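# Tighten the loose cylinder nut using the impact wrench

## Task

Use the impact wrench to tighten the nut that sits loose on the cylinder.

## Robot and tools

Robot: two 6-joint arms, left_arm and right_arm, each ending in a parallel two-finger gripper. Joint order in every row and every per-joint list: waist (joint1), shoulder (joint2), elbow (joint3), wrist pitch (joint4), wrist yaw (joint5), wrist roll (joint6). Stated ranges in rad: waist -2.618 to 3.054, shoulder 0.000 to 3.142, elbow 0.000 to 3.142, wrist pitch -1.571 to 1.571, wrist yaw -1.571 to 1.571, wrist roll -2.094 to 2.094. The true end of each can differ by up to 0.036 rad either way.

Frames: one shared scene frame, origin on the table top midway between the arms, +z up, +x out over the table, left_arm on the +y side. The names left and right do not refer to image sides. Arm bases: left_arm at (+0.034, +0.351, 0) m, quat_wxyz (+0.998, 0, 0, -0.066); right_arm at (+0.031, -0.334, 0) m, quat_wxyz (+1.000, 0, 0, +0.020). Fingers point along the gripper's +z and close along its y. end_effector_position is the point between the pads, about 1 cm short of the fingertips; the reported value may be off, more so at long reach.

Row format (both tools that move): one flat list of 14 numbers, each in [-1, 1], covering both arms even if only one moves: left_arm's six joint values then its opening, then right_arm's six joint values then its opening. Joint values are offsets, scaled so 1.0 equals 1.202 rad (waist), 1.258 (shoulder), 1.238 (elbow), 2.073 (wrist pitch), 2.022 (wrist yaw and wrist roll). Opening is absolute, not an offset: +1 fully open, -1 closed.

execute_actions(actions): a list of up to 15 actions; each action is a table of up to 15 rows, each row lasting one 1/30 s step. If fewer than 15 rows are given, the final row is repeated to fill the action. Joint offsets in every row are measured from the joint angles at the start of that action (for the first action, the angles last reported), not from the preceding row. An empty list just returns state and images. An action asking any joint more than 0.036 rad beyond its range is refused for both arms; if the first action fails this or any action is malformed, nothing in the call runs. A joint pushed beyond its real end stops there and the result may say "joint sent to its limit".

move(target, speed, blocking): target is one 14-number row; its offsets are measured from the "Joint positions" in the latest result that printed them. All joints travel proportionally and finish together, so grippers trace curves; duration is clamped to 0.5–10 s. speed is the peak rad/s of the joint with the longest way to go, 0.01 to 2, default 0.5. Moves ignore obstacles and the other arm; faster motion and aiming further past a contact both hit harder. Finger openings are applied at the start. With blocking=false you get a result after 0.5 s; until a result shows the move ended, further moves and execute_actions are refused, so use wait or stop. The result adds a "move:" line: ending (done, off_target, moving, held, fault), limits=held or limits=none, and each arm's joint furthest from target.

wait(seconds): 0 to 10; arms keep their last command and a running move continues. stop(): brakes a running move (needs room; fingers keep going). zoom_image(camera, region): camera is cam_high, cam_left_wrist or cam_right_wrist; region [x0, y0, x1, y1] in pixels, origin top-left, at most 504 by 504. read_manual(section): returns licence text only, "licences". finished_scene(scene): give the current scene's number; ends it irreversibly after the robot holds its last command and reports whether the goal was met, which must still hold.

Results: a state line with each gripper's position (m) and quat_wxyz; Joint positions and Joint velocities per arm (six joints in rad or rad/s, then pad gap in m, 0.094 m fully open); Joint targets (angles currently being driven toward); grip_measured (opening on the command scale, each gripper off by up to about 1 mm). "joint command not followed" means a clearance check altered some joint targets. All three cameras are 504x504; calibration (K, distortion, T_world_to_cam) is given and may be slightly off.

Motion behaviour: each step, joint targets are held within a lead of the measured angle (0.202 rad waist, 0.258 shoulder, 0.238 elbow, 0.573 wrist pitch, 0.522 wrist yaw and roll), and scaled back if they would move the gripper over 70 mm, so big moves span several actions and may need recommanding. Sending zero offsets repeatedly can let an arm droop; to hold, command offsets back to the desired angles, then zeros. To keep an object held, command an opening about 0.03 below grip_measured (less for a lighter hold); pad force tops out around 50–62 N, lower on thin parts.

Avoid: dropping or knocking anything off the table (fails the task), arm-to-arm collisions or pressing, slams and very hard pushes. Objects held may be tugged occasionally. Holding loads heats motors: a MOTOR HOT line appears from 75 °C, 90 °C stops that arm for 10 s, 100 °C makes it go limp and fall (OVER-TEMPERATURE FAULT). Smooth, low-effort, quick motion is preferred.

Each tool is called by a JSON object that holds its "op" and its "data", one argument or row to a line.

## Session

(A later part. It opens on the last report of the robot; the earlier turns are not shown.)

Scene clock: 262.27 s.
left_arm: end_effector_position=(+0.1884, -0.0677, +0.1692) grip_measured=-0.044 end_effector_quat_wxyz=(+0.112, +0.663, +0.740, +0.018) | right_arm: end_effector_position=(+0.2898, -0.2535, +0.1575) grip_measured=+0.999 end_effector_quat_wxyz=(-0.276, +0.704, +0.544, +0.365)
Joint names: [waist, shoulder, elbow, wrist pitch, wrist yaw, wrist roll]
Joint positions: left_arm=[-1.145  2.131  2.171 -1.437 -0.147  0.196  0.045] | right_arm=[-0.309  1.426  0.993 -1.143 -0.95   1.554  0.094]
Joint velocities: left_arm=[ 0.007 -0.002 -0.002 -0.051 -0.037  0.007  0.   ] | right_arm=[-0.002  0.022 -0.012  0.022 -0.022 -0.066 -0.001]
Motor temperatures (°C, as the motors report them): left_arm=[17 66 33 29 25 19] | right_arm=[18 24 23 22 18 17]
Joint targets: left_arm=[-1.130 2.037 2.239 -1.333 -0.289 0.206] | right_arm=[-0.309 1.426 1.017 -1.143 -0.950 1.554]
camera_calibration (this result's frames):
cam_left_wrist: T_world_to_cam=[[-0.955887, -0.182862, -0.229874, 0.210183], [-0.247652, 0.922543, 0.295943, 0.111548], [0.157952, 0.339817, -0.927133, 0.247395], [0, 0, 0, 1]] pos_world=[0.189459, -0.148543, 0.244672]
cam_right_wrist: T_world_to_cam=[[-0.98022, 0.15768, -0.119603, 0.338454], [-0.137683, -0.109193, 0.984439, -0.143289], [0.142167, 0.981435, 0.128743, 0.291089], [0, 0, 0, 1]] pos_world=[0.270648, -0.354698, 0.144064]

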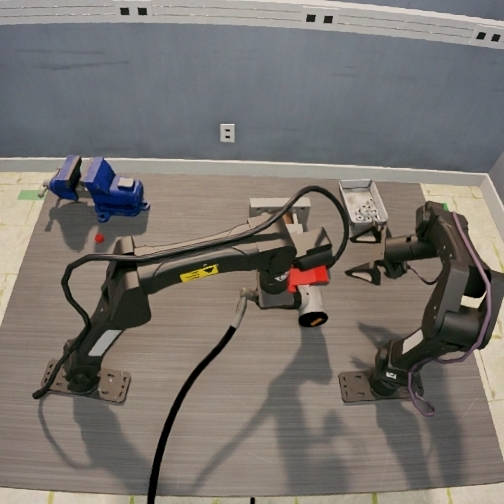

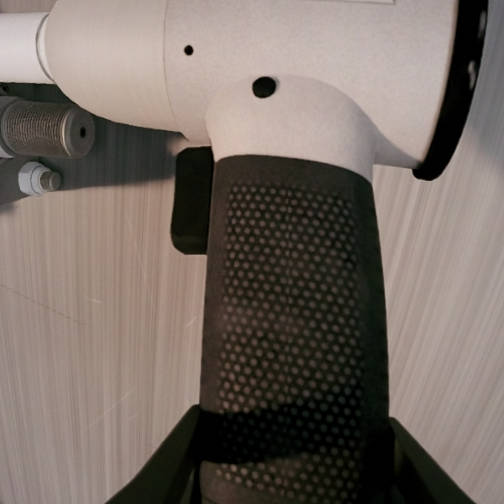

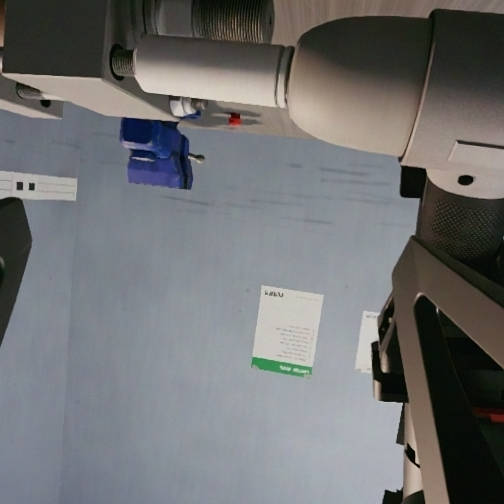

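{"op": "execute_actions", "data": {
  "actions": [
    [[0.012,-0.075,0.055,0.05,-0.07,0.005,-0.13,0.14,-0.13,-0.085,-0.015,0,0,0.7]],
    [[0.012,-0.075,0.055,0.05,-0.07,0.005,-0.13,0.16,0,0.01,0,0,0,0.7]],
    [[0.012,-0.075,0.055,0.05,-0.07,0.005,-0.13,0.085,0,-0.06,0.08,0,0.08,0.7]],
    [[0.012,-0.075,0.055,0.05,-0.07,0.005,-0.13,0.085,0,-0.06,0.08,0,0.08,0.7]],
    [[0.012,-0.075,0.055,0.05,-0.07,0.005,-0.13,0,0,0.01,0,0,0,0.7]]
  ]
}}

Scene clock: 269.53 s.
left_arm: end_effector_position=(+0.1884, -0.0677, +0.1692) grip_measured=-0.044 end_effector_quat_wxyz=(+0.112, +0.663, +0.740, +0.018) | right_arm: end_effector_position=(+0.2079, -0.1327, +0.1366) grip_measured=+0.702 end_effector_quat_wxyz=(-0.344, +0.592, +0.661, +0.306)
Joint names: [waist, shoulder, elbow, wrist pitch, wrist yaw, wrist roll]
Joint positions: left_arm=[-1.145  2.131  2.171 -1.437 -0.147  0.196  0.045] | right_arm=[ 0.237  1.269  0.776 -0.85  -0.939  1.855  0.08 ]
Joint velocities: left_arm=[-0.002 -0.007  0.002  0.081 -0.022 -0.022 -0.   ] | right_arm=[-0.007 -0.012  0.002 -0.007  0.037 -0.007  0.001]
Motor temperatures (°C, as the motors report them): left_arm=[17 67 33 29 25 19] | right_arm=[18 24 23 22 18 17]
Joint targets: left_arm=[-1.130 2.037 2.239 -1.333 -0.289 0.206] | right_arm=[0.237 1.269 0.789 -0.850 -0.939 1.855]
camera_calibration (this result's frames):
cam_left_wrist: T_world_to_cam=[[-0.955887, -0.182862, -0.229874, 0.210183], [-0.247652, 0.922543, 0.295943, 0.111548], [0.157952, 0.339817, -0.927133, 0.247395], [0, 0, 0, 1]] pos_world=[0.189459, -0.148543, 0.244672]
cam_right_wrist: T_world_to_cam=[[-0.972413, -0.206497, -0.108496, 0.185178], [-0.0763278, -0.157838, 0.984511, -0.140024], [-0.220423, 0.965633, 0.137722, 0.258927], [0, 0, 0, 1]] pos_world=[0.226455, -0.233891, 0.122286]

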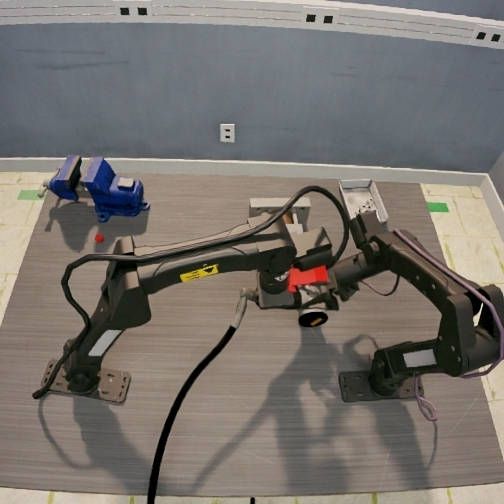

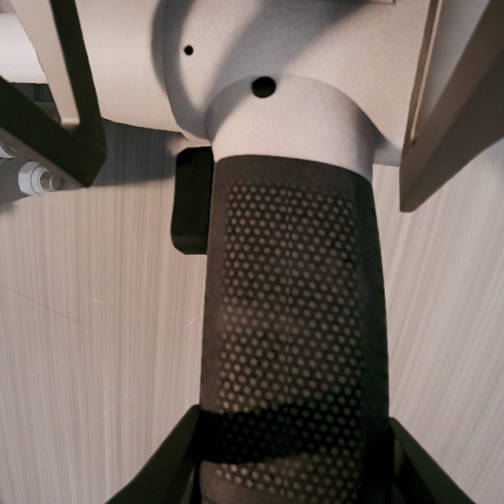

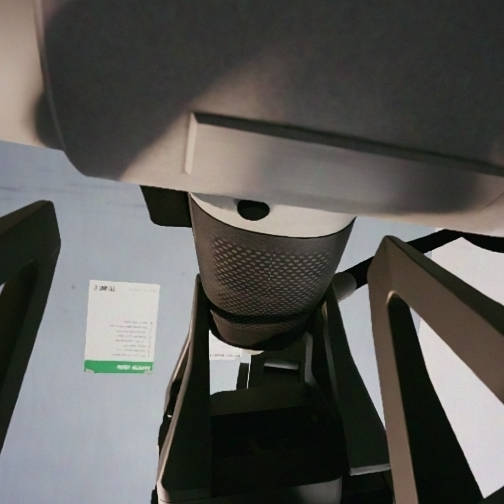

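{"op": "execute_actions", "data": {
  "actions": [
    [[0.012,-0.075,0.055,0.05,-0.07,0.005,-0.13,0.092,0,-0.065,0.087,0,0.085,0.7]],
    [[0.012,-0.075,0.055,0.05,-0.07,0.005,-0.13,0,0,0.01,0.02,0,0,0.32]],
    [[0.02,-0.075,0.05,0.055,-0.085,0.005,-0.13,-0.02,0,0.01,0.06,0,0.01,0.22]],
    [[0.02,-0.075,0.05,0.055,-0.085,0.005,-0.13,-0.02,0,0.01,0.06,0,0.01,0.19]],
    [[0.02,-0.075,0.05,0.055,-0.085,0.005,-0.13,-0.02,0,0.01,0.06,0,0.01,0.17]],
    [[0.012,-0.075,0.055,0.05,-0.07,0.005,-0.13,-0.01,0,0.01,0.03,0,0,0.3]]
  ]
}}

Scene clock: 277.43 s.
left_arm: end_effector_position=(+0.1890, -0.0666, +0.1694) grip_measured=-0.044 end_effector_quat_wxyz=(+0.110, +0.663, +0.740, +0.017) | right_arm: end_effector_position=(+0.1979, -0.1095, +0.1279) grip_measured=+0.298 end_effector_quat_wxyz=(-0.365, +0.587, +0.656, +0.303)
Joint names: [waist, shoulder, elbow, wrist pitch, wrist yaw, wrist roll]
Joint positions: left_arm=[-1.141  2.13   2.171 -1.44  -0.143  0.2    0.045] | right_arm=[ 0.341  1.269  0.712 -0.678 -0.949  2.015  0.061]
Joint velocities: left_arm=[ 0.012  0.012 -0.002 -0.022 -0.066 -0.022 -0.001] | right_arm=[-0.002  0.012  0.017  0.051 -0.037 -0.022 -0.   ]
Motor temperatures (°C, as the motors report them): left_arm=[17 67 33 29 25 19] | right_arm=[18 24 23 22 18 17]
Joint targets: left_arm=[-1.126 2.038 2.239 -1.340 -0.285 0.206] | right_arm=[0.329 1.269 0.725 -0.620 -0.953 2.020]
camera_calibration (this result's frames):
cam_left_wrist: T_world_to_cam=[[-0.957017, -0.181919, -0.225884, 0.210609], [-0.245704, 0.922349, 0.298165, 0.10985], [0.154102, 0.340849, -0.927402, 0.247992], [0, 0, 0, 1]] pos_world=[0.190331, -0.147535, 0.244808]
cam_right_wrist: T_world_to_cam=[[-0.971824, -0.220426, -0.0834848, 0.174433], [-0.042255, -0.185527, 0.98173, -0.137907], [-0.231888, 0.957597, 0.170986, 0.232641], [0, 0, 0, 1]] pos_world=[0.217638, -0.209912, 0.110171]

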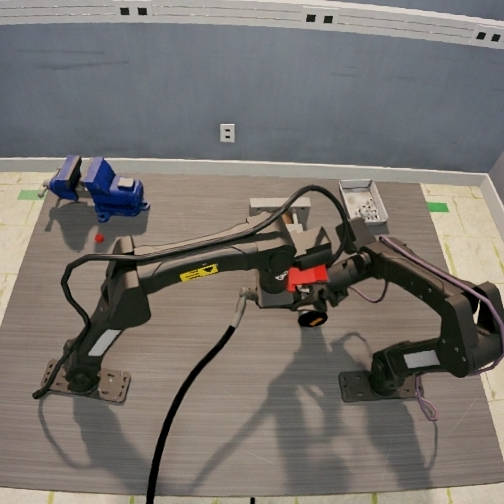

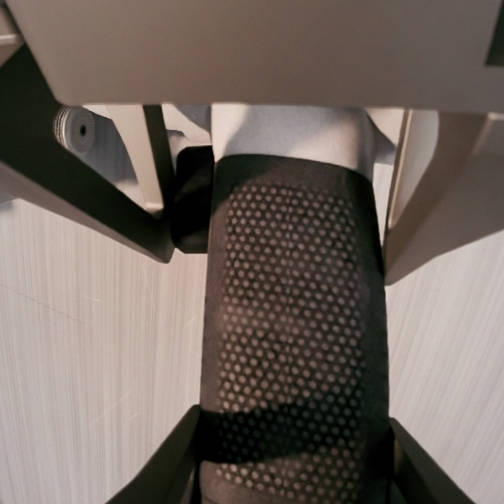

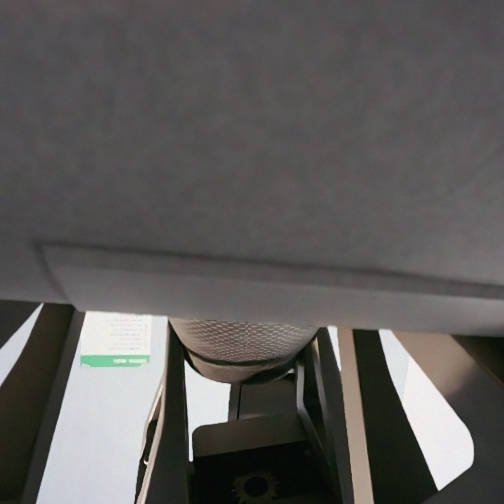

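{"op": "execute_actions", "data": {
  "actions": [
    [[0.015,-0.075,0.05,0.055,-0.09,0,-0.13,-0.02,0,0.01,0.06,0,0.01,0.18]],
    [[0.015,-0.075,0.05,0.055,-0.09,0,-0.13,-0.02,0,0.01,0.06,0,0.01,0.13]]
  ]
}}

{"op": "execute_actions", "data": {
  "actions": [
    [[0.012,-0.075,0.055,0.05,-0.07,0.005,-0.13,-0.01,0,0.01,0.03,0,0,0.3]]
  ]
}}

Scene clock: 282.47 s.
left_arm: end_effector_position=(+0.1894, -0.0654, +0.1693) grip_measured=-0.044 end_effector_quat_wxyz=(+0.109, +0.662, +0.741, +0.019) | right_arm: end_effector_position=(+0.1961, -0.1092, +0.1286) grip_measured=+0.137 end_effector_quat_wxyz=(-0.371, +0.587, +0.654, +0.301)
Joint names: [waist, shoulder, elbow, wrist pitch, wrist yaw, wrist roll]
Joint positions: left_arm=[-1.141  2.13   2.171 -1.444 -0.146  0.197  0.045] | right_arm=[ 0.34   1.269  0.711 -0.683 -0.96   2.017  0.053]
Joint velocities: left_arm=[-0.017 -0.007  0.012 -0.066 -0.007  0.051  0.001] | right_arm=[ 0.007 -0.012  0.002  0.007 -0.037  0.007 -0.001]
Motor temperatures (°C, as the motors report them): left_arm=[17 67 33 29 25 19] | right_arm=[18 24 23 22 18 17]
Joint targets: left_arm=[-1.123 2.036 2.233 -1.331 -0.326 0.197] | right_arm=[0.316 1.269 0.723 -0.553 -0.958 2.037]
camera_calibration (this result's frames):
cam_left_wrist: T_world_to_cam=[[-0.956074, -0.184272, -0.227962, 0.211181], [-0.249331, 0.920163, 0.301884, 0.108773], [0.154134, 0.345461, -0.925688, 0.247439], [0, 0, 0, 1]] pos_world=[0.190886, -0.146655, 0.244356]
cam_right_wrist: T_world_to_cam=[[-0.972252, -0.221802, -0.0743627, 0.17157], [-0.0312239, -0.191994, 0.980899, -0.141377], [-0.231843, 0.956003, 0.179741, 0.230485], [0, 0, 0, 1]] pos_world=[0.215831, -0.209433, 0.110008]

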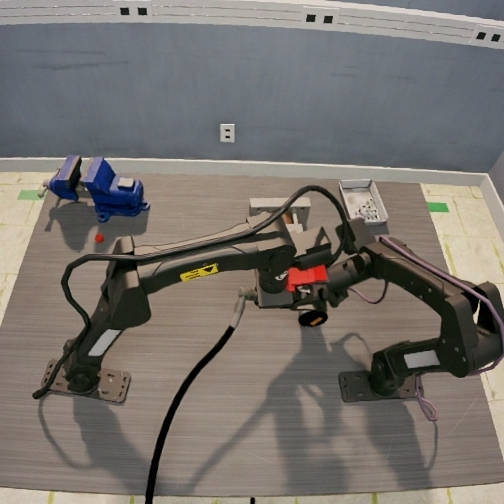

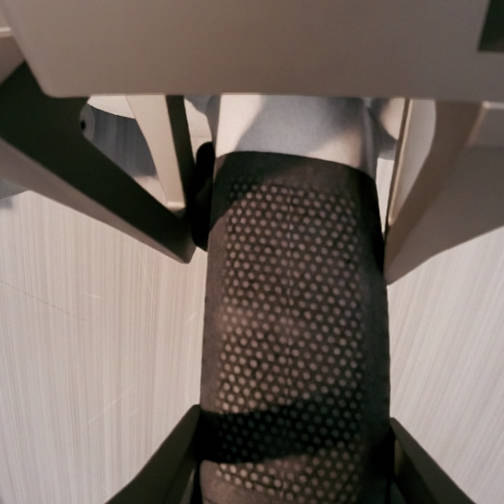

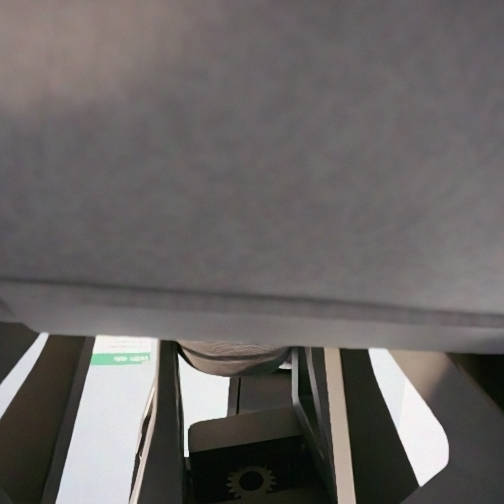

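Scene clock: 282.97 s.
left_arm: end_effector_position=(+0.1892, -0.0666, +0.1700) grip_measured=-0.044 end_effector_quat_wxyz=(+0.111, +0.664, +0.739, +0.017) | right_arm: end_effector_position=(+0.1978, -0.1092, +0.1282) grip_measured=+0.298 end_effector_quat_wxyz=(-0.366, +0.585, +0.657, +0.304)
Joint names: [waist, shoulder, elbow, wrist pitch, wrist yaw, wrist roll]
Joint positions: left_arm=[-1.141  2.129  2.171 -1.439 -0.143  0.202  0.045] | right_arm=[ 0.34   1.269  0.711 -0.675 -0.953  2.012  0.061]
Joint velocities: left_arm=[-0.002  0.002 -0.007  0.037 -0.066  0.022  0.   ] | right_arm=[-0.007 -0.017 -0.017 -0.007  0.037 -0.007  0.001]
Motor temperatures (°C, as the motors report them): left_arm=[17 67 33 29 25 19] | right_arm=[18 24 23 22 18 17]
Joint targets: left_arm=[-1.126 2.036 2.239 -1.340 -0.287 0.207] | right_arm=[0.329 1.269 0.723 -0.621 -0.959 2.017]
camera_calibration (this result's frames):
cam_left_wrist: T_world_to_cam=[[-0.957071, -0.180093, -0.227118, 0.211202], [-0.244196, 0.923105, 0.297061, 0.109673], [0.156155, 0.339769, -0.927455, 0.248], [0, 0, 0, 1]] pos_world=[0.19019, -0.147466, 0.245397]
cam_right_wrist: T_world_to_cam=[[-0.971064, -0.222423, -0.0869631, 0.17453], [-0.0442489, -0.190264, 0.980735, -0.138155], [-0.234684, 0.956205, 0.174917, 0.232142], [0, 0, 0, 1]] pos_world=[0.217847, -0.209442, 0.110066]

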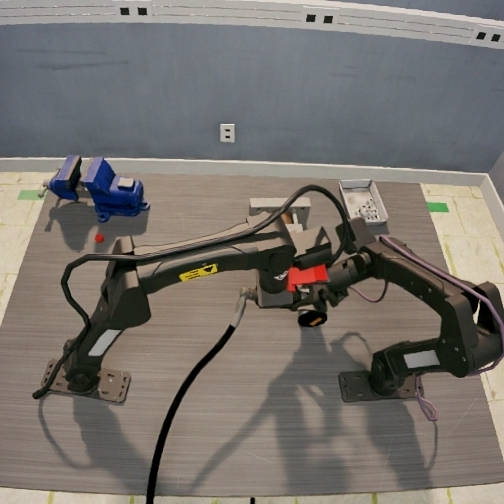

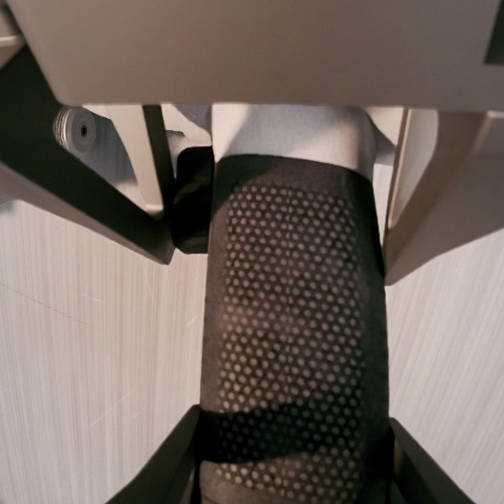

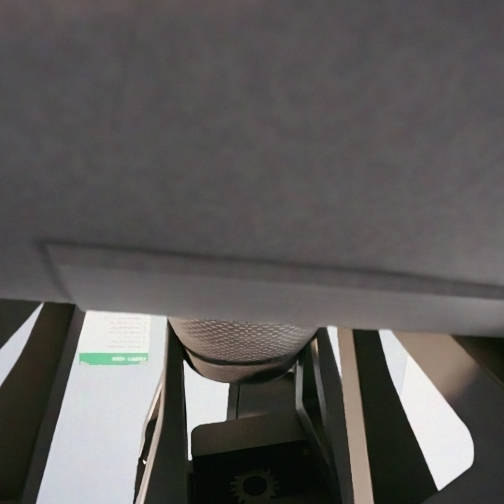

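{"op": "execute_actions", "data": {
  "actions": [
    [[0.015,-0.072,0.05,0.055,-0.08,0,-0.13,-0.02,0,0.01,0.05,0,0.01,0.13]],
    [[0.015,-0.072,0.05,0.055,-0.08,0,-0.13,-0.02,0,0.01,0.05,0,0.01,0.07]],
    [[0.015,-0.072,0.05,0.055,-0.08,0,-0.13,-0.02,0,0.01,0.05,0,0.01,0.07]],
    [[0.015,-0.072,0.05,0.055,-0.08,0,-0.13,-0.02,0,0.01,0.05,0,0.01,0.07]]
  ]
}}

{"op": "execute_actions", "data": {
  "actions": [
    [[0.012,-0.072,0.055,0.05,-0.07,0.005,-0.13,-0.01,0,0.01,0.03,0,0,0.3]]
  ]
}}

Scene clock: 288.57 s.
left_arm: end_effector_position=(+0.1961, -0.0657, +0.1643) grip_measured=-0.044 end_effector_quat_wxyz=(+0.110, +0.662, +0.741, +0.026) | right_arm: end_effector_position=(+0.2006, -0.1110, +0.1257) grip_measured=+0.077 end_effector_quat_wxyz=(-0.362, +0.598, +0.649, +0.299)
Joint names: [waist, shoulder, elbow, wrist pitch, wrist yaw, wrist roll]
Joint positions: left_arm=[-1.131  2.143  2.17  -1.435 -0.156  0.209  0.045] | right_arm=[ 0.337  1.269  0.71  -0.67  -0.935  2.04   0.051]
Joint velocities: left_arm=[-0.012  0.002  0.007 -0.051 -0.037  0.051  0.   ] | right_arm=[-0.017 -0.002  0.007 -0.066 -0.095  0.037  0.   ]
Motor temperatures (°C, as the motors report them): left_arm=[17 68 33 29 25 19] | right_arm=[18 24 23 23 18 17]
Joint targets: left_arm=[-1.116 2.048 2.232 -1.323 -0.314 0.201] | right_arm=[0.315 1.269 0.722 -0.572 -0.942 2.049]
camera_calibration (this result's frames):
cam_left_wrist: T_world_to_cam=[[-0.953707, -0.182133, -0.239311, 0.217919], [-0.252524, 0.917141, 0.308355, 0.111626], [0.163321, 0.354513, -0.920677, 0.239846], [0, 0, 0, 1]] pos_world=[0.196847, -0.147715, 0.23855]
cam_right_wrist: T_world_to_cam=[[-0.977335, -0.199643, -0.0704213, 0.178304], [-0.0358012, -0.171989, 0.984448, -0.136063], [-0.20865, 0.964657, 0.160943, 0.232419], [0, 0, 0, 1]] pos_world=[0.217885, -0.212009, 0.109097]

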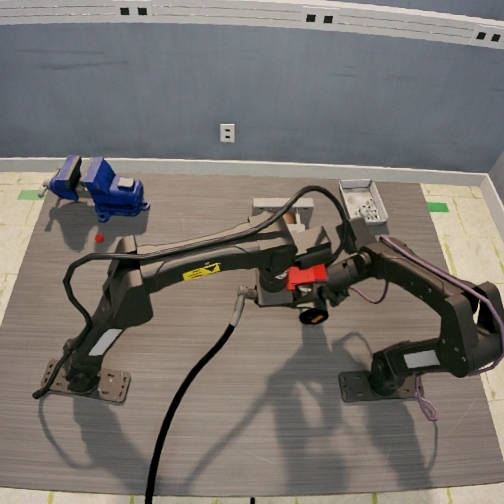

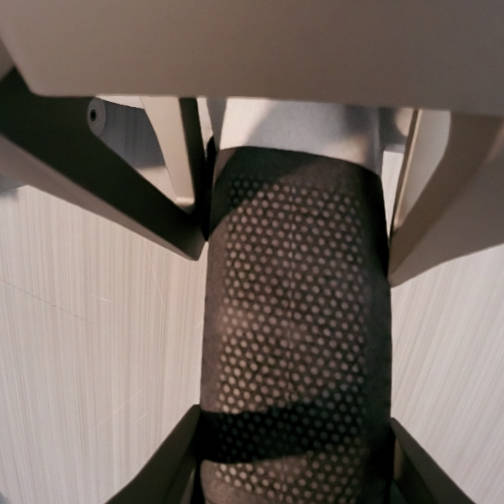

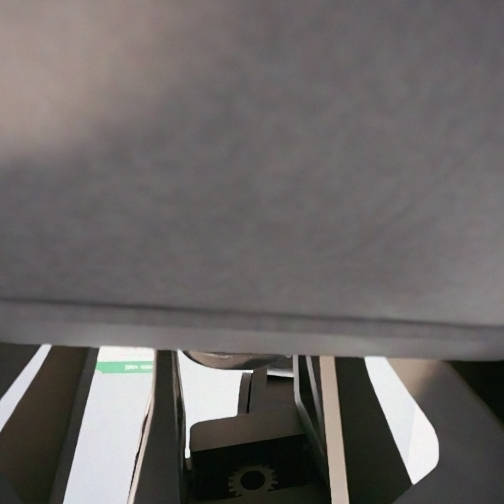

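Scene clock: 289.07 s.
left_arm: end_effector_position=(+0.1968, -0.0670, +0.1647) grip_measured=-0.044 end_effector_quat_wxyz=(+0.112, +0.668, +0.735, +0.026) | right_arm: end_effector_position=(+0.2045, -0.1108, +0.1256) grip_measured=+0.298 end_effector_quat_wxyz=(-0.353, +0.595, +0.654, +0.307)
Joint names: [waist, shoulder, elbow, wrist pitch, wrist yaw, wrist roll]
Joint positions: left_arm=[-1.13   2.142  2.17  -1.428 -0.157  0.225  0.045] | right_arm=[ 0.335  1.269  0.71  -0.651 -0.927  2.034  0.061]
Joint velocities: left_arm=[-0.017 -0.017  0.007 -0.022 -0.037 -0.007  0.001] | right_arm=[-0.002 -0.032 -0.017 -0.066 -0.051 -0.022  0.   ]
Motor temperatures (°C, as the motors report them): left_arm=[17 68 33 29 25 19] | right_arm=[18 24 23 23 18 17]
Joint targets: left_arm=[-1.116 2.052 2.238 -1.331 -0.298 0.219] | right_arm=[0.325 1.269 0.722 -0.607 -0.936 2.040]
camera_calibration (this result's frames):
cam_left_wrist: T_world_to_cam=[[-0.955435, -0.167984, -0.242744, 0.22027], [-0.239503, 0.921826, 0.304754, 0.111213], [0.172574, 0.349311, -0.920978, 0.238471], [0, 0, 0, 1]] pos_world=[0.195935, -0.148818, 0.239203]
cam_right_wrist: T_world_to_cam=[[-0.975486, -0.198571, -0.0948472, 0.184962], [-0.0606629, -0.171658, 0.983287, -0.130564], [-0.211533, 0.964937, 0.155404, 0.234419], [0, 0, 0, 1]] pos_world=[0.222095, -0.211884, 0.109495]

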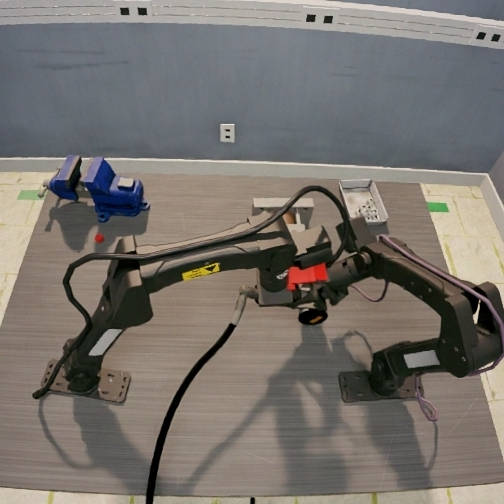

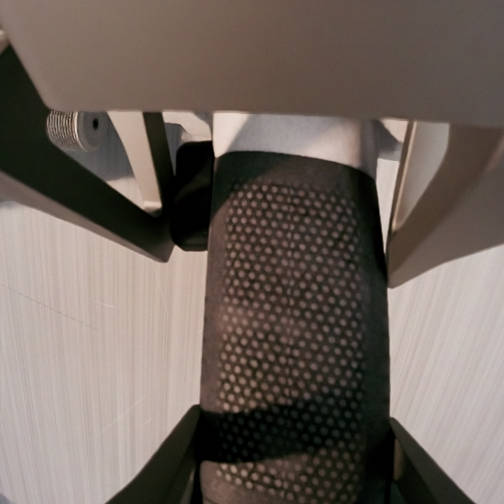

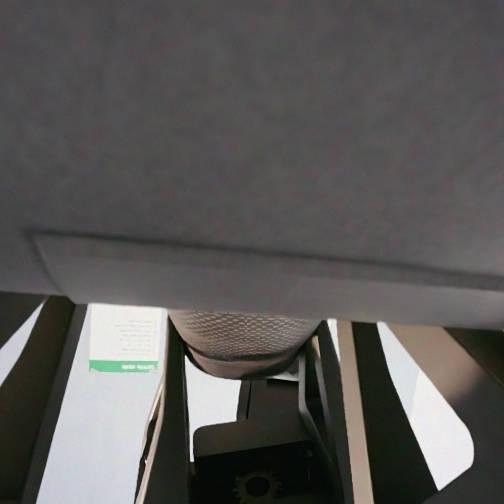

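Progressing. More.

{"op": "execute_actions", "data": {
  "actions": [
    [[0.015,-0.078,0.05,0.055,-0.08,0,-0.13,-0.02,0,0.01,0.05,0,0,0.13]],
    [[0.015,-0.078,0.05,0.055,-0.08,0,-0.13,-0.02,0,0.01,0.05,0,0,0.07]],
    [[0.015,-0.078,0.05,0.055,-0.08,0,-0.13,-0.02,0,0.01,0.05,0,0,0.07]],
    [[0.015,-0.078,0.05,0.055,-0.08,0,-0.13,-0.02,0,0.01,0.05,0,0,0.07]],
    [[0.015,-0.078,0.05,0.055,-0.08,0,-0.13,-0.02,0,0.01,0.05,0,0,0.07]],
    [[0.015,-0.078,0.05,0.055,-0.08,0,-0.13,-0.02,0,0.01,0.05,0,0,0.07]],
    [[0.012,-0.075,0.055,0.05,-0.07,0.005,-0.13,-0.01,0,0.01,0.03,0,0,0.3]]
  ]
}}

Scene clock: 297.57 s.
left_arm: end_effector_position=(+0.2032, -0.0708, +0.1624) grip_measured=-0.045 end_effector_quat_wxyz=(+0.119, +0.680, +0.723, +0.028) | right_arm: end_effector_position=(+0.2099, -0.1146, +0.1243) grip_measured=+0.298 end_effector_quat_wxyz=(-0.344, +0.598, +0.653, +0.312)
Joint names: [waist, shoulder, elbow, wrist pitch, wrist yaw, wrist roll]
Joint positions: left_arm=[-1.121  2.15   2.17  -1.406 -0.162  0.271  0.045] | right_arm=[ 0.317  1.269  0.709 -0.646 -0.916  2.023  0.061]
Joint velocities: left_arm=[ 0.007 -0.007  0.007 -0.007  0.037 -0.022  0.001] | right_arm=[ 0.002 -0.002  0.012 -0.066 -0.022  0.037  0.001]
Motor temperatures (°C, as the motors report them): left_arm=[17 68 33 29 25 19] | right_arm=[18 24 23 23 18 17]
Joint targets: left_arm=[-1.105 2.058 2.238 -1.310 -0.300 0.261] | right_arm=[0.307 1.269 0.721 -0.601 -0.924 2.027]
camera_calibration (this result's frames):
cam_left_wrist: T_world_to_cam=[[-0.957063, -0.135762, -0.256124, 0.230025], [-0.211948, 0.930493, 0.298767, 0.112889], [0.197761, 0.340224, -0.919314, 0.230475], [0, 0, 0, 1]] pos_world=[0.198496, -0.152227, 0.237067]
cam_right_wrist: T_world_to_cam=[[-0.976664, -0.184487, -0.109966, 0.193138], [-0.0796839, -0.164209, 0.983202, -0.124761], [-0.199445, 0.96902, 0.145677, 0.238558], [0, 0, 0, 1]] pos_world=[0.226269, -0.216023, 0.109152]

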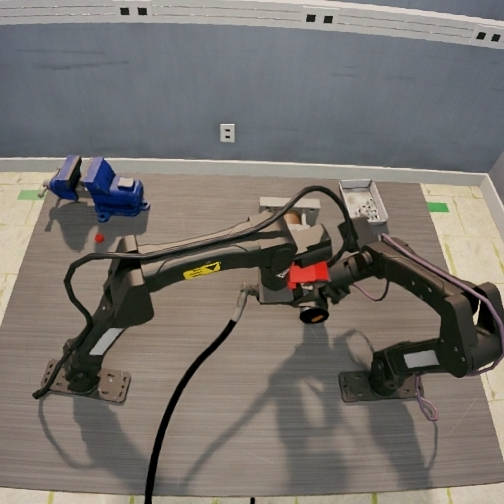

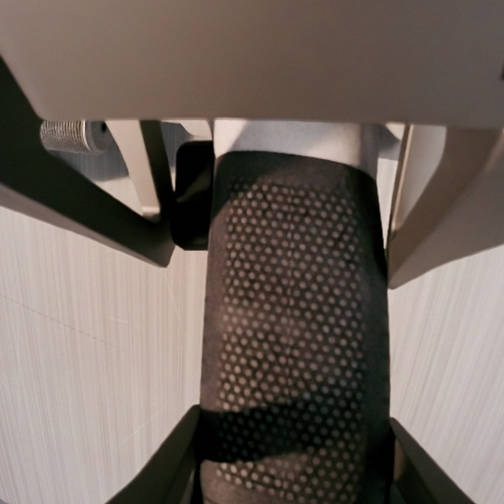

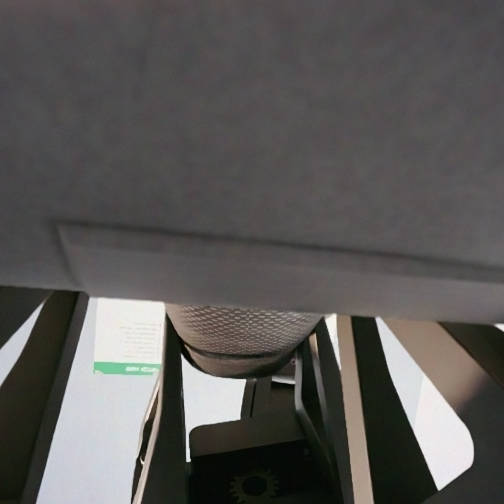

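{"op": "execute_actions", "data": {
  "actions": [
    [[0.018,-0.08,0.05,0.045,-0.08,-0.015,-0.13,-0.01,0,0.01,0.05,0,0,0.13]],
    [[0.018,-0.08,0.05,0.045,-0.08,-0.015,-0.13,-0.01,0,0.01,0.05,0,0,0.06]],
    [[0.018,-0.08,0.05,0.045,-0.08,-0.015,-0.13,-0.01,0,0.01,0.05,0,0,0.06]],
    [[0.018,-0.08,0.05,0.045,-0.08,-0.015,-0.13,-0.01,0,0.01,0.05,0,0,0.06]],
    [[0.018,-0.08,0.05,0.045,-0.08,-0.015,-0.13,-0.01,0,0.01,0.05,0,0,0.06]],
    [[0.018,-0.08,0.05,0.045,-0.08,-0.015,-0.13,-0.01,0,0.01,0.05,0,0,0.06]],
    [[0.018,-0.08,0.05,0.045,-0.08,-0.015,-0.13,-0.01,0,0.01,0.05,0,0,0.06]],
    [[0.018,-0.08,0.05,0.045,-0.08,-0.015,-0.13,-0.01,0,0.01,0.05,0,0,0.06]]
  ]
}}

{"op": "execute_actions", "data": {
  "actions": [
    [[0.012,-0.075,0.055,0.05,-0.07,0.0,-0.13,0,0,0.01,0.02,0,0,0.3]]
  ]
}}

Scene clock: 308.03 s.
left_arm: end_effector_position=(+0.2065, -0.0702, +0.1567) grip_measured=-0.046 end_effector_quat_wxyz=(+0.112, +0.687, +0.717, +0.030) | right_arm: end_effector_position=(+0.2072, -0.1161, +0.1224) grip_measured=+0.067 end_effector_quat_wxyz=(-0.344, +0.600, +0.654, +0.306)
Joint names: [waist, shoulder, elbow, wrist pitch, wrist yaw, wrist roll]
Joint positions: left_arm=[-1.112  2.163  2.17  -1.405 -0.156  0.297  0.045] | right_arm=[ 0.317  1.269  0.708 -0.665 -0.912  2.015  0.05 ]
Joint velocities: left_arm=[-0.007  0.012 -0.007 -0.051  0.037  0.022 -0.001] | right_arm=[-0.017 -0.027  0.002 -0.066 -0.007  0.037 -0.001]
Motor temperatures (°C, as the motors report them): left_arm=[17 69 33 29 25 19] | right_arm=[18 24 23 23 18 17]
Joint targets: left_arm=[-1.092 2.065 2.230 -1.316 -0.312 0.261] | right_arm=[0.305 1.269 0.720 -0.560 -0.914 2.016]
camera_calibration (this result's frames):
cam_left_wrist: T_world_to_cam=[[-0.96067, -0.116383, -0.252128, 0.23329], [-0.194907, 0.929313, 0.31367, 0.108885], [0.1978, 0.350475, -0.915446, 0.224474], [0, 0, 0, 1]] pos_world=[0.200936, -0.15271, 0.230159]
cam_right_wrist: T_world_to_cam=[[-0.977189, -0.188345, -0.0981265, 0.188218], [-0.0691255, -0.154808, 0.985523, -0.124714], [-0.200809, 0.969825, 0.138257, 0.241038], [0, 0, 0, 1]] pos_world=[0.223706, -0.217621, 0.108053]

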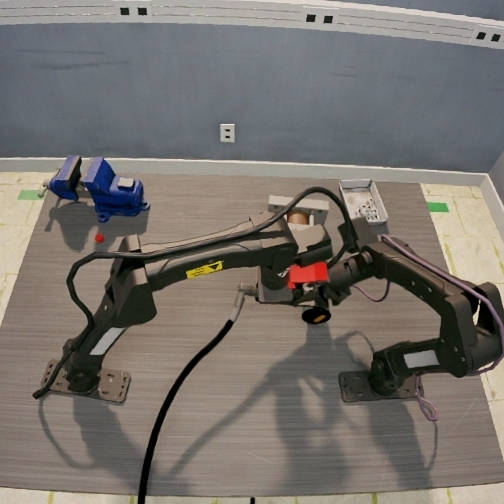

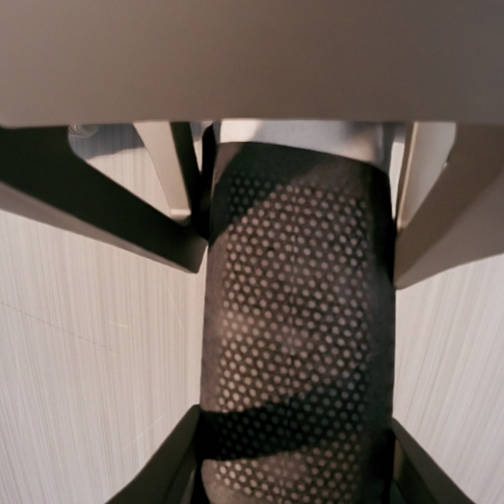

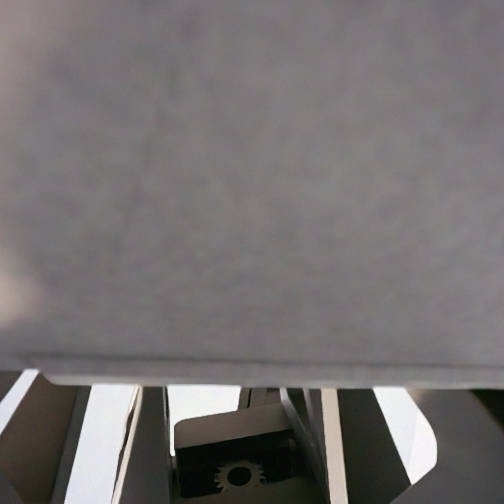

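Scene clock: 308.53 s.
left_arm: end_effector_position=(+0.2056, -0.0743, +0.1591) grip_measured=-0.046 end_effector_quat_wxyz=(+0.121, +0.694, +0.710, +0.028) | right_arm: end_effector_position=(+0.2098, -0.1158, +0.1225) grip_measured=+0.298 end_effector_quat_wxyz=(-0.339, +0.598, +0.656, +0.311)
Joint names: [waist, shoulder, elbow, wrist pitch, wrist yaw, wrist roll]
Joint positions: left_arm=[-1.118  2.159  2.17  -1.39  -0.159  0.313  0.045] | right_arm=[ 0.317  1.269  0.708 -0.651 -0.906  2.012  0.061]
Joint velocities: left_arm=[-0.007 -0.002 -0.007 -0.007 -0.037  0.037  0.001] | right_arm=[ 0.007  0.002 -0.017 -0.022 -0.037  0.007  0.001]
Motor temperatures (°C, as the motors report them): left_arm=[17 69 33 29 25 19] | right_arm=[18 24 23 23 18 17]
Joint targets: left_arm=[-1.097 2.069 2.238 -1.301 -0.298 0.297] | right_arm=[0.317 1.269 0.720 -0.623 -0.912 2.015]
camera_calibration (this result's frames):
cam_left_wrist: T_world_to_cam=[[-0.960159, -0.0991303, -0.261282, 0.235149], [-0.178286, 0.93727, 0.299565, 0.111113], [0.215196, 0.334213, -0.917601, 0.223831], [0, 0, 0, 1]] pos_world=[0.197423, -0.15564, 0.233542]
cam_right_wrist: T_world_to_cam=[[-0.975512, -0.187936, -0.114268, 0.192487], [-0.0855018, -0.154639, 0.984264, -0.120948], [-0.202649, 0.969931, 0.134783, 0.24208], [0, 0, 0, 1]] pos_world=[0.226489, -0.217329, 0.108411]

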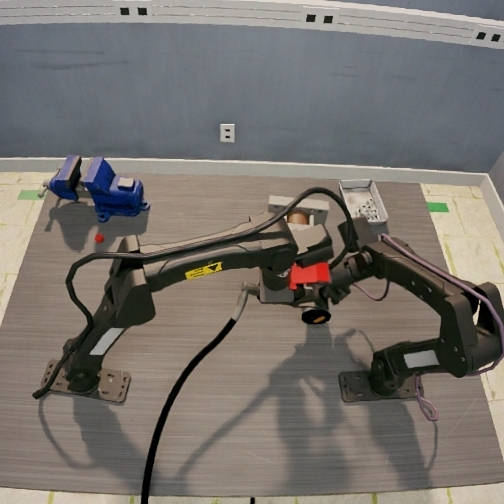

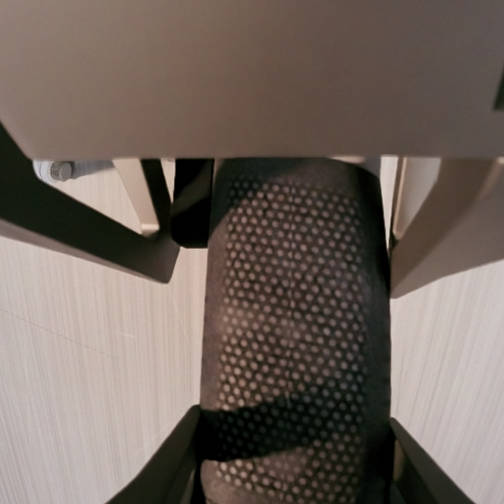

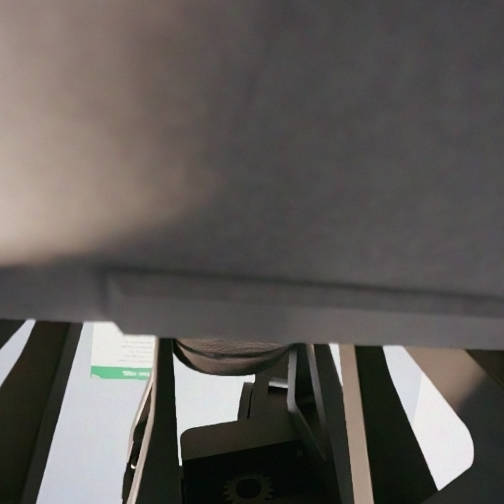

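Cylinder keeps walking; inspect.

{"op": "execute_actions", "data": {
  "actions": [
    [[0.012,-0.075,0.055,0.05,-0.07,0.01,-0.13,0,0,0.01,0,0,0,0.7]],
    [[0.012,-0.075,0.055,0.05,-0.07,0.01,-0.13,-0.085,0,0.075,-0.095,0,-0.08,0.7]],
    [[0.012,-0.075,0.055,0.05,-0.07,0.01,-0.13,-0.085,0,0.075,-0.095,0,-0.08,0.7]],
    [[0.012,-0.075,0.055,0.05,-0.07,0.01,-0.13,-0.085,0,0.075,-0.095,0,-0.08,0.7]],
    [[0.012,-0.075,0.055,0.05,-0.07,0.01,-0.13,-0.15,0,0.02,0,0,0,1]],
    [[0.012,-0.075,0.055,0.05,-0.07,0.01,-0.13,-0.15,0.15,0.1,0,0,0,1]],
    [[0.012,-0.075,0.055,0.05,-0.07,0.01,-0.13,-0.05,0.15,0.15,-0.03,0.05,0,1]],
    [[0.012,-0.075,0.055,0.05,-0.07,0.01,-0.13,0,0,0.02,0,0,0,1]]
  ]
}}

Scene clock: 316.43 s.
left_arm: end_effector_position=(+0.2073, -0.0720, +0.1593) grip_measured=-0.046 end_effector_quat_wxyz=(+0.121, +0.707, +0.696, +0.039) | right_arm: end_effector_position=(+0.3454, -0.3094, +0.1410) grip_measured=+0.999 end_effector_quat_wxyz=(-0.227, +0.753, +0.532, +0.314)
Joint names: [waist, shoulder, elbow, wrist pitch, wrist yaw, wrist roll]
Joint positions: left_arm=[-1.119  2.159  2.17  -1.397 -0.177  0.351  0.045] | right_arm=[-0.383  1.656  1.234 -1.16  -0.796  1.564  0.094]
Joint velocities: left_arm=[-0.002 -0.002 -0.002  0.022 -0.007  0.007  0.   ] | right_arm=[-0.012  0.007 -0.007  0.051  0.051  0.007  0.   ]
Motor temperatures (°C, as the motors report them): left_arm=[17 70 34 29 25 19] | right_arm=[18 24 23 23 18 17]
Joint targets: left_arm=[-1.105 2.066 2.237 -1.294 -0.315 0.369] | right_arm=[-0.383 1.656 1.258 -1.160 -0.796 1.564]
camera_calibration (this result's frames):
cam_left_wrist: T_world_to_cam=[[-0.957817, -0.0596139, -0.281126, 0.24264], [-0.150803, 0.937001, 0.3151, 0.101026], [0.244631, 0.344203, -0.906466, 0.21573], [0, 0, 0, 1]] pos_world=[0.194866, -0.154452, 0.231931]
cam_right_wrist: T_world_to_cam=[[-0.971622, 0.219393, -0.0884142, 0.411537], [-0.0812966, 0.0412791, 0.995835, -0.0999474], [0.222129, 0.974763, -0.0222718, 0.33181], [0, 0, 0, 1]] pos_world=[0.318028, -0.409599, 0.143307]

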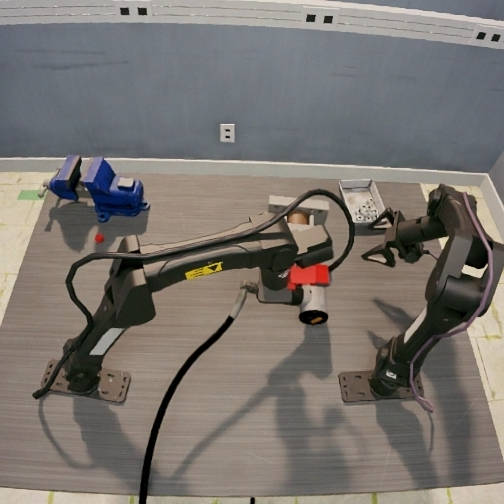

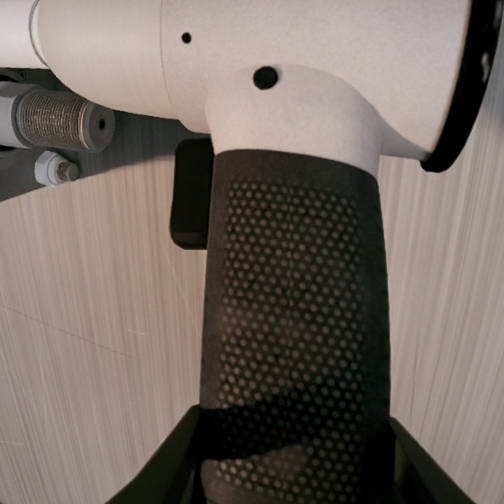

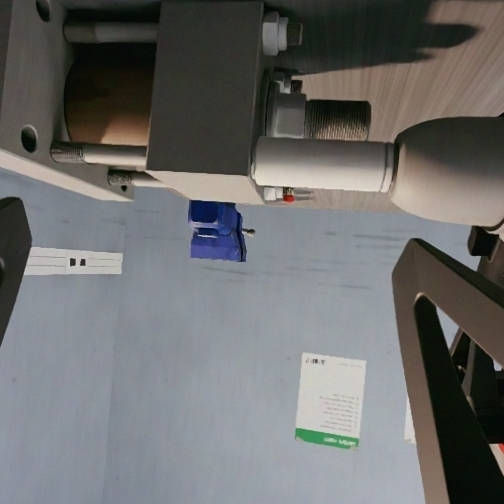

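{"op": "zoom_image", "data": {
  "camera": "cam_right_wrist",
  "region": [200, 100, 340, 220]
}}

Region (200, 100, 340, 220) of cam_right_wrist's 504x504 image, scaled by 3.600, with more detail than that image has; it fills the top 432 rows of this view, and the rest is white.

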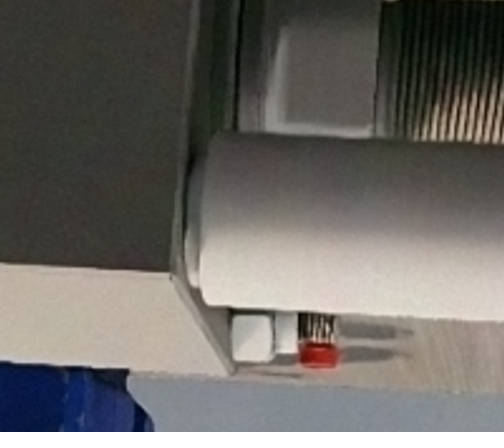

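{"op": "execute_actions", "data": {
  "actions": [
    [[-0.025,-0.078,0.055,0.035,-0.04,0,-0.13,0,0,0.02,0,0,0,1]],
    [[-0.03,-0.078,0.055,0.035,-0.04,0,-0.13,0,0,0.02,0,0,0,1]],
    [[-0.03,-0.078,0.055,0.04,-0.04,0,-0.13,0,0,0.02,0,0,0,1]],
    [[0,-0.078,0.055,0.045,-0.04,0.02,-0.13,0,0,0.02,0,0,0,1]]
  ]
}}

Scene clock: 323.97 s.
left_arm: end_effector_position=(+0.1685, -0.0813, +0.1589) grip_measured=-0.046 end_effector_quat_wxyz=(+0.119, +0.706, +0.697, +0.038) | right_arm: end_effector_position=(+0.3454, -0.3094, +0.1410) grip_measured=+0.999 end_effector_quat_wxyz=(-0.227, +0.753, +0.532, +0.314)
Joint names: [waist, shoulder, elbow, wrist pitch, wrist yaw, wrist roll]
Joint positions: left_arm=[-1.212  2.159  2.17  -1.416 -0.189  0.255  0.045] | right_arm=[-0.383  1.656  1.234 -1.16  -0.796  1.564  0.094]
Joint velocities: left_arm=[-0.002 -0.007 -0.002 -0.037  0.007 -0.007  0.002] | right_arm=[ 0.007 -0.017 -0.017  0.022 -0.051  0.022  0.001]
Motor temperatures (°C, as the motors report them): left_arm=[17 71 34 29 25 19] | right_arm=[18 24 23 22 18 17]
Joint targets: left_arm=[-1.212 2.061 2.238 -1.322 -0.269 0.295] | right_arm=[-0.383 1.656 1.258 -1.160 -0.796 1.564]
camera_calibration (this result's frames):
cam_left_wrist: T_world_to_cam=[[-0.958933, -0.0627886, -0.276594, 0.203997], [-0.152356, 0.936582, 0.315597, 0.104158], [0.239237, 0.344777, -0.907686, 0.229207], [0, 0, 0, 1]] pos_world=[0.156653, -0.163769, 0.2316]
cam_right_wrist: T_world_to_cam=[[-0.971622, 0.219393, -0.0884142, 0.411537], [-0.0812966, 0.0412791, 0.995835, -0.0999474], [0.222129, 0.974763, -0.0222718, 0.33181], [0, 0, 0, 1]] pos_world=[0.318028, -0.409599, 0.143307]

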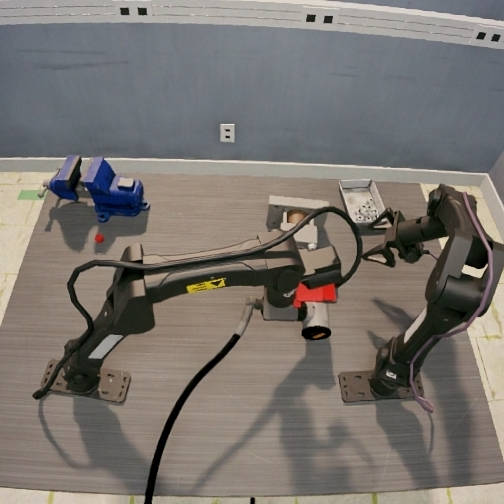

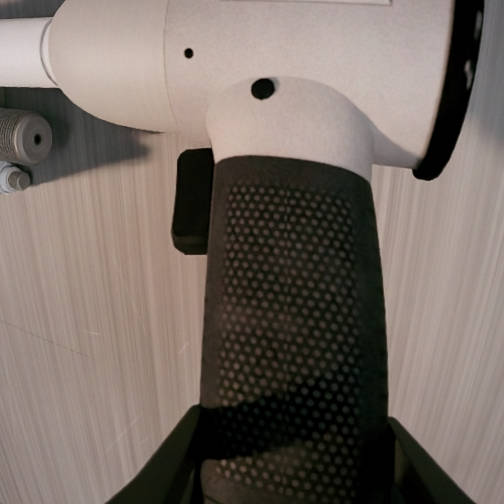

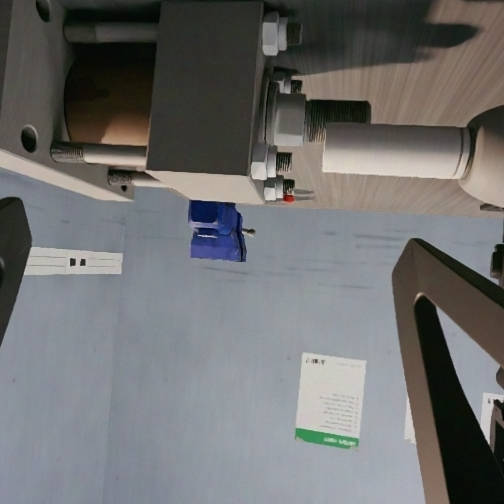

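{"op": "finished_scene", "data": {
  "scene": 2
}}

The scene is finished: the task was done.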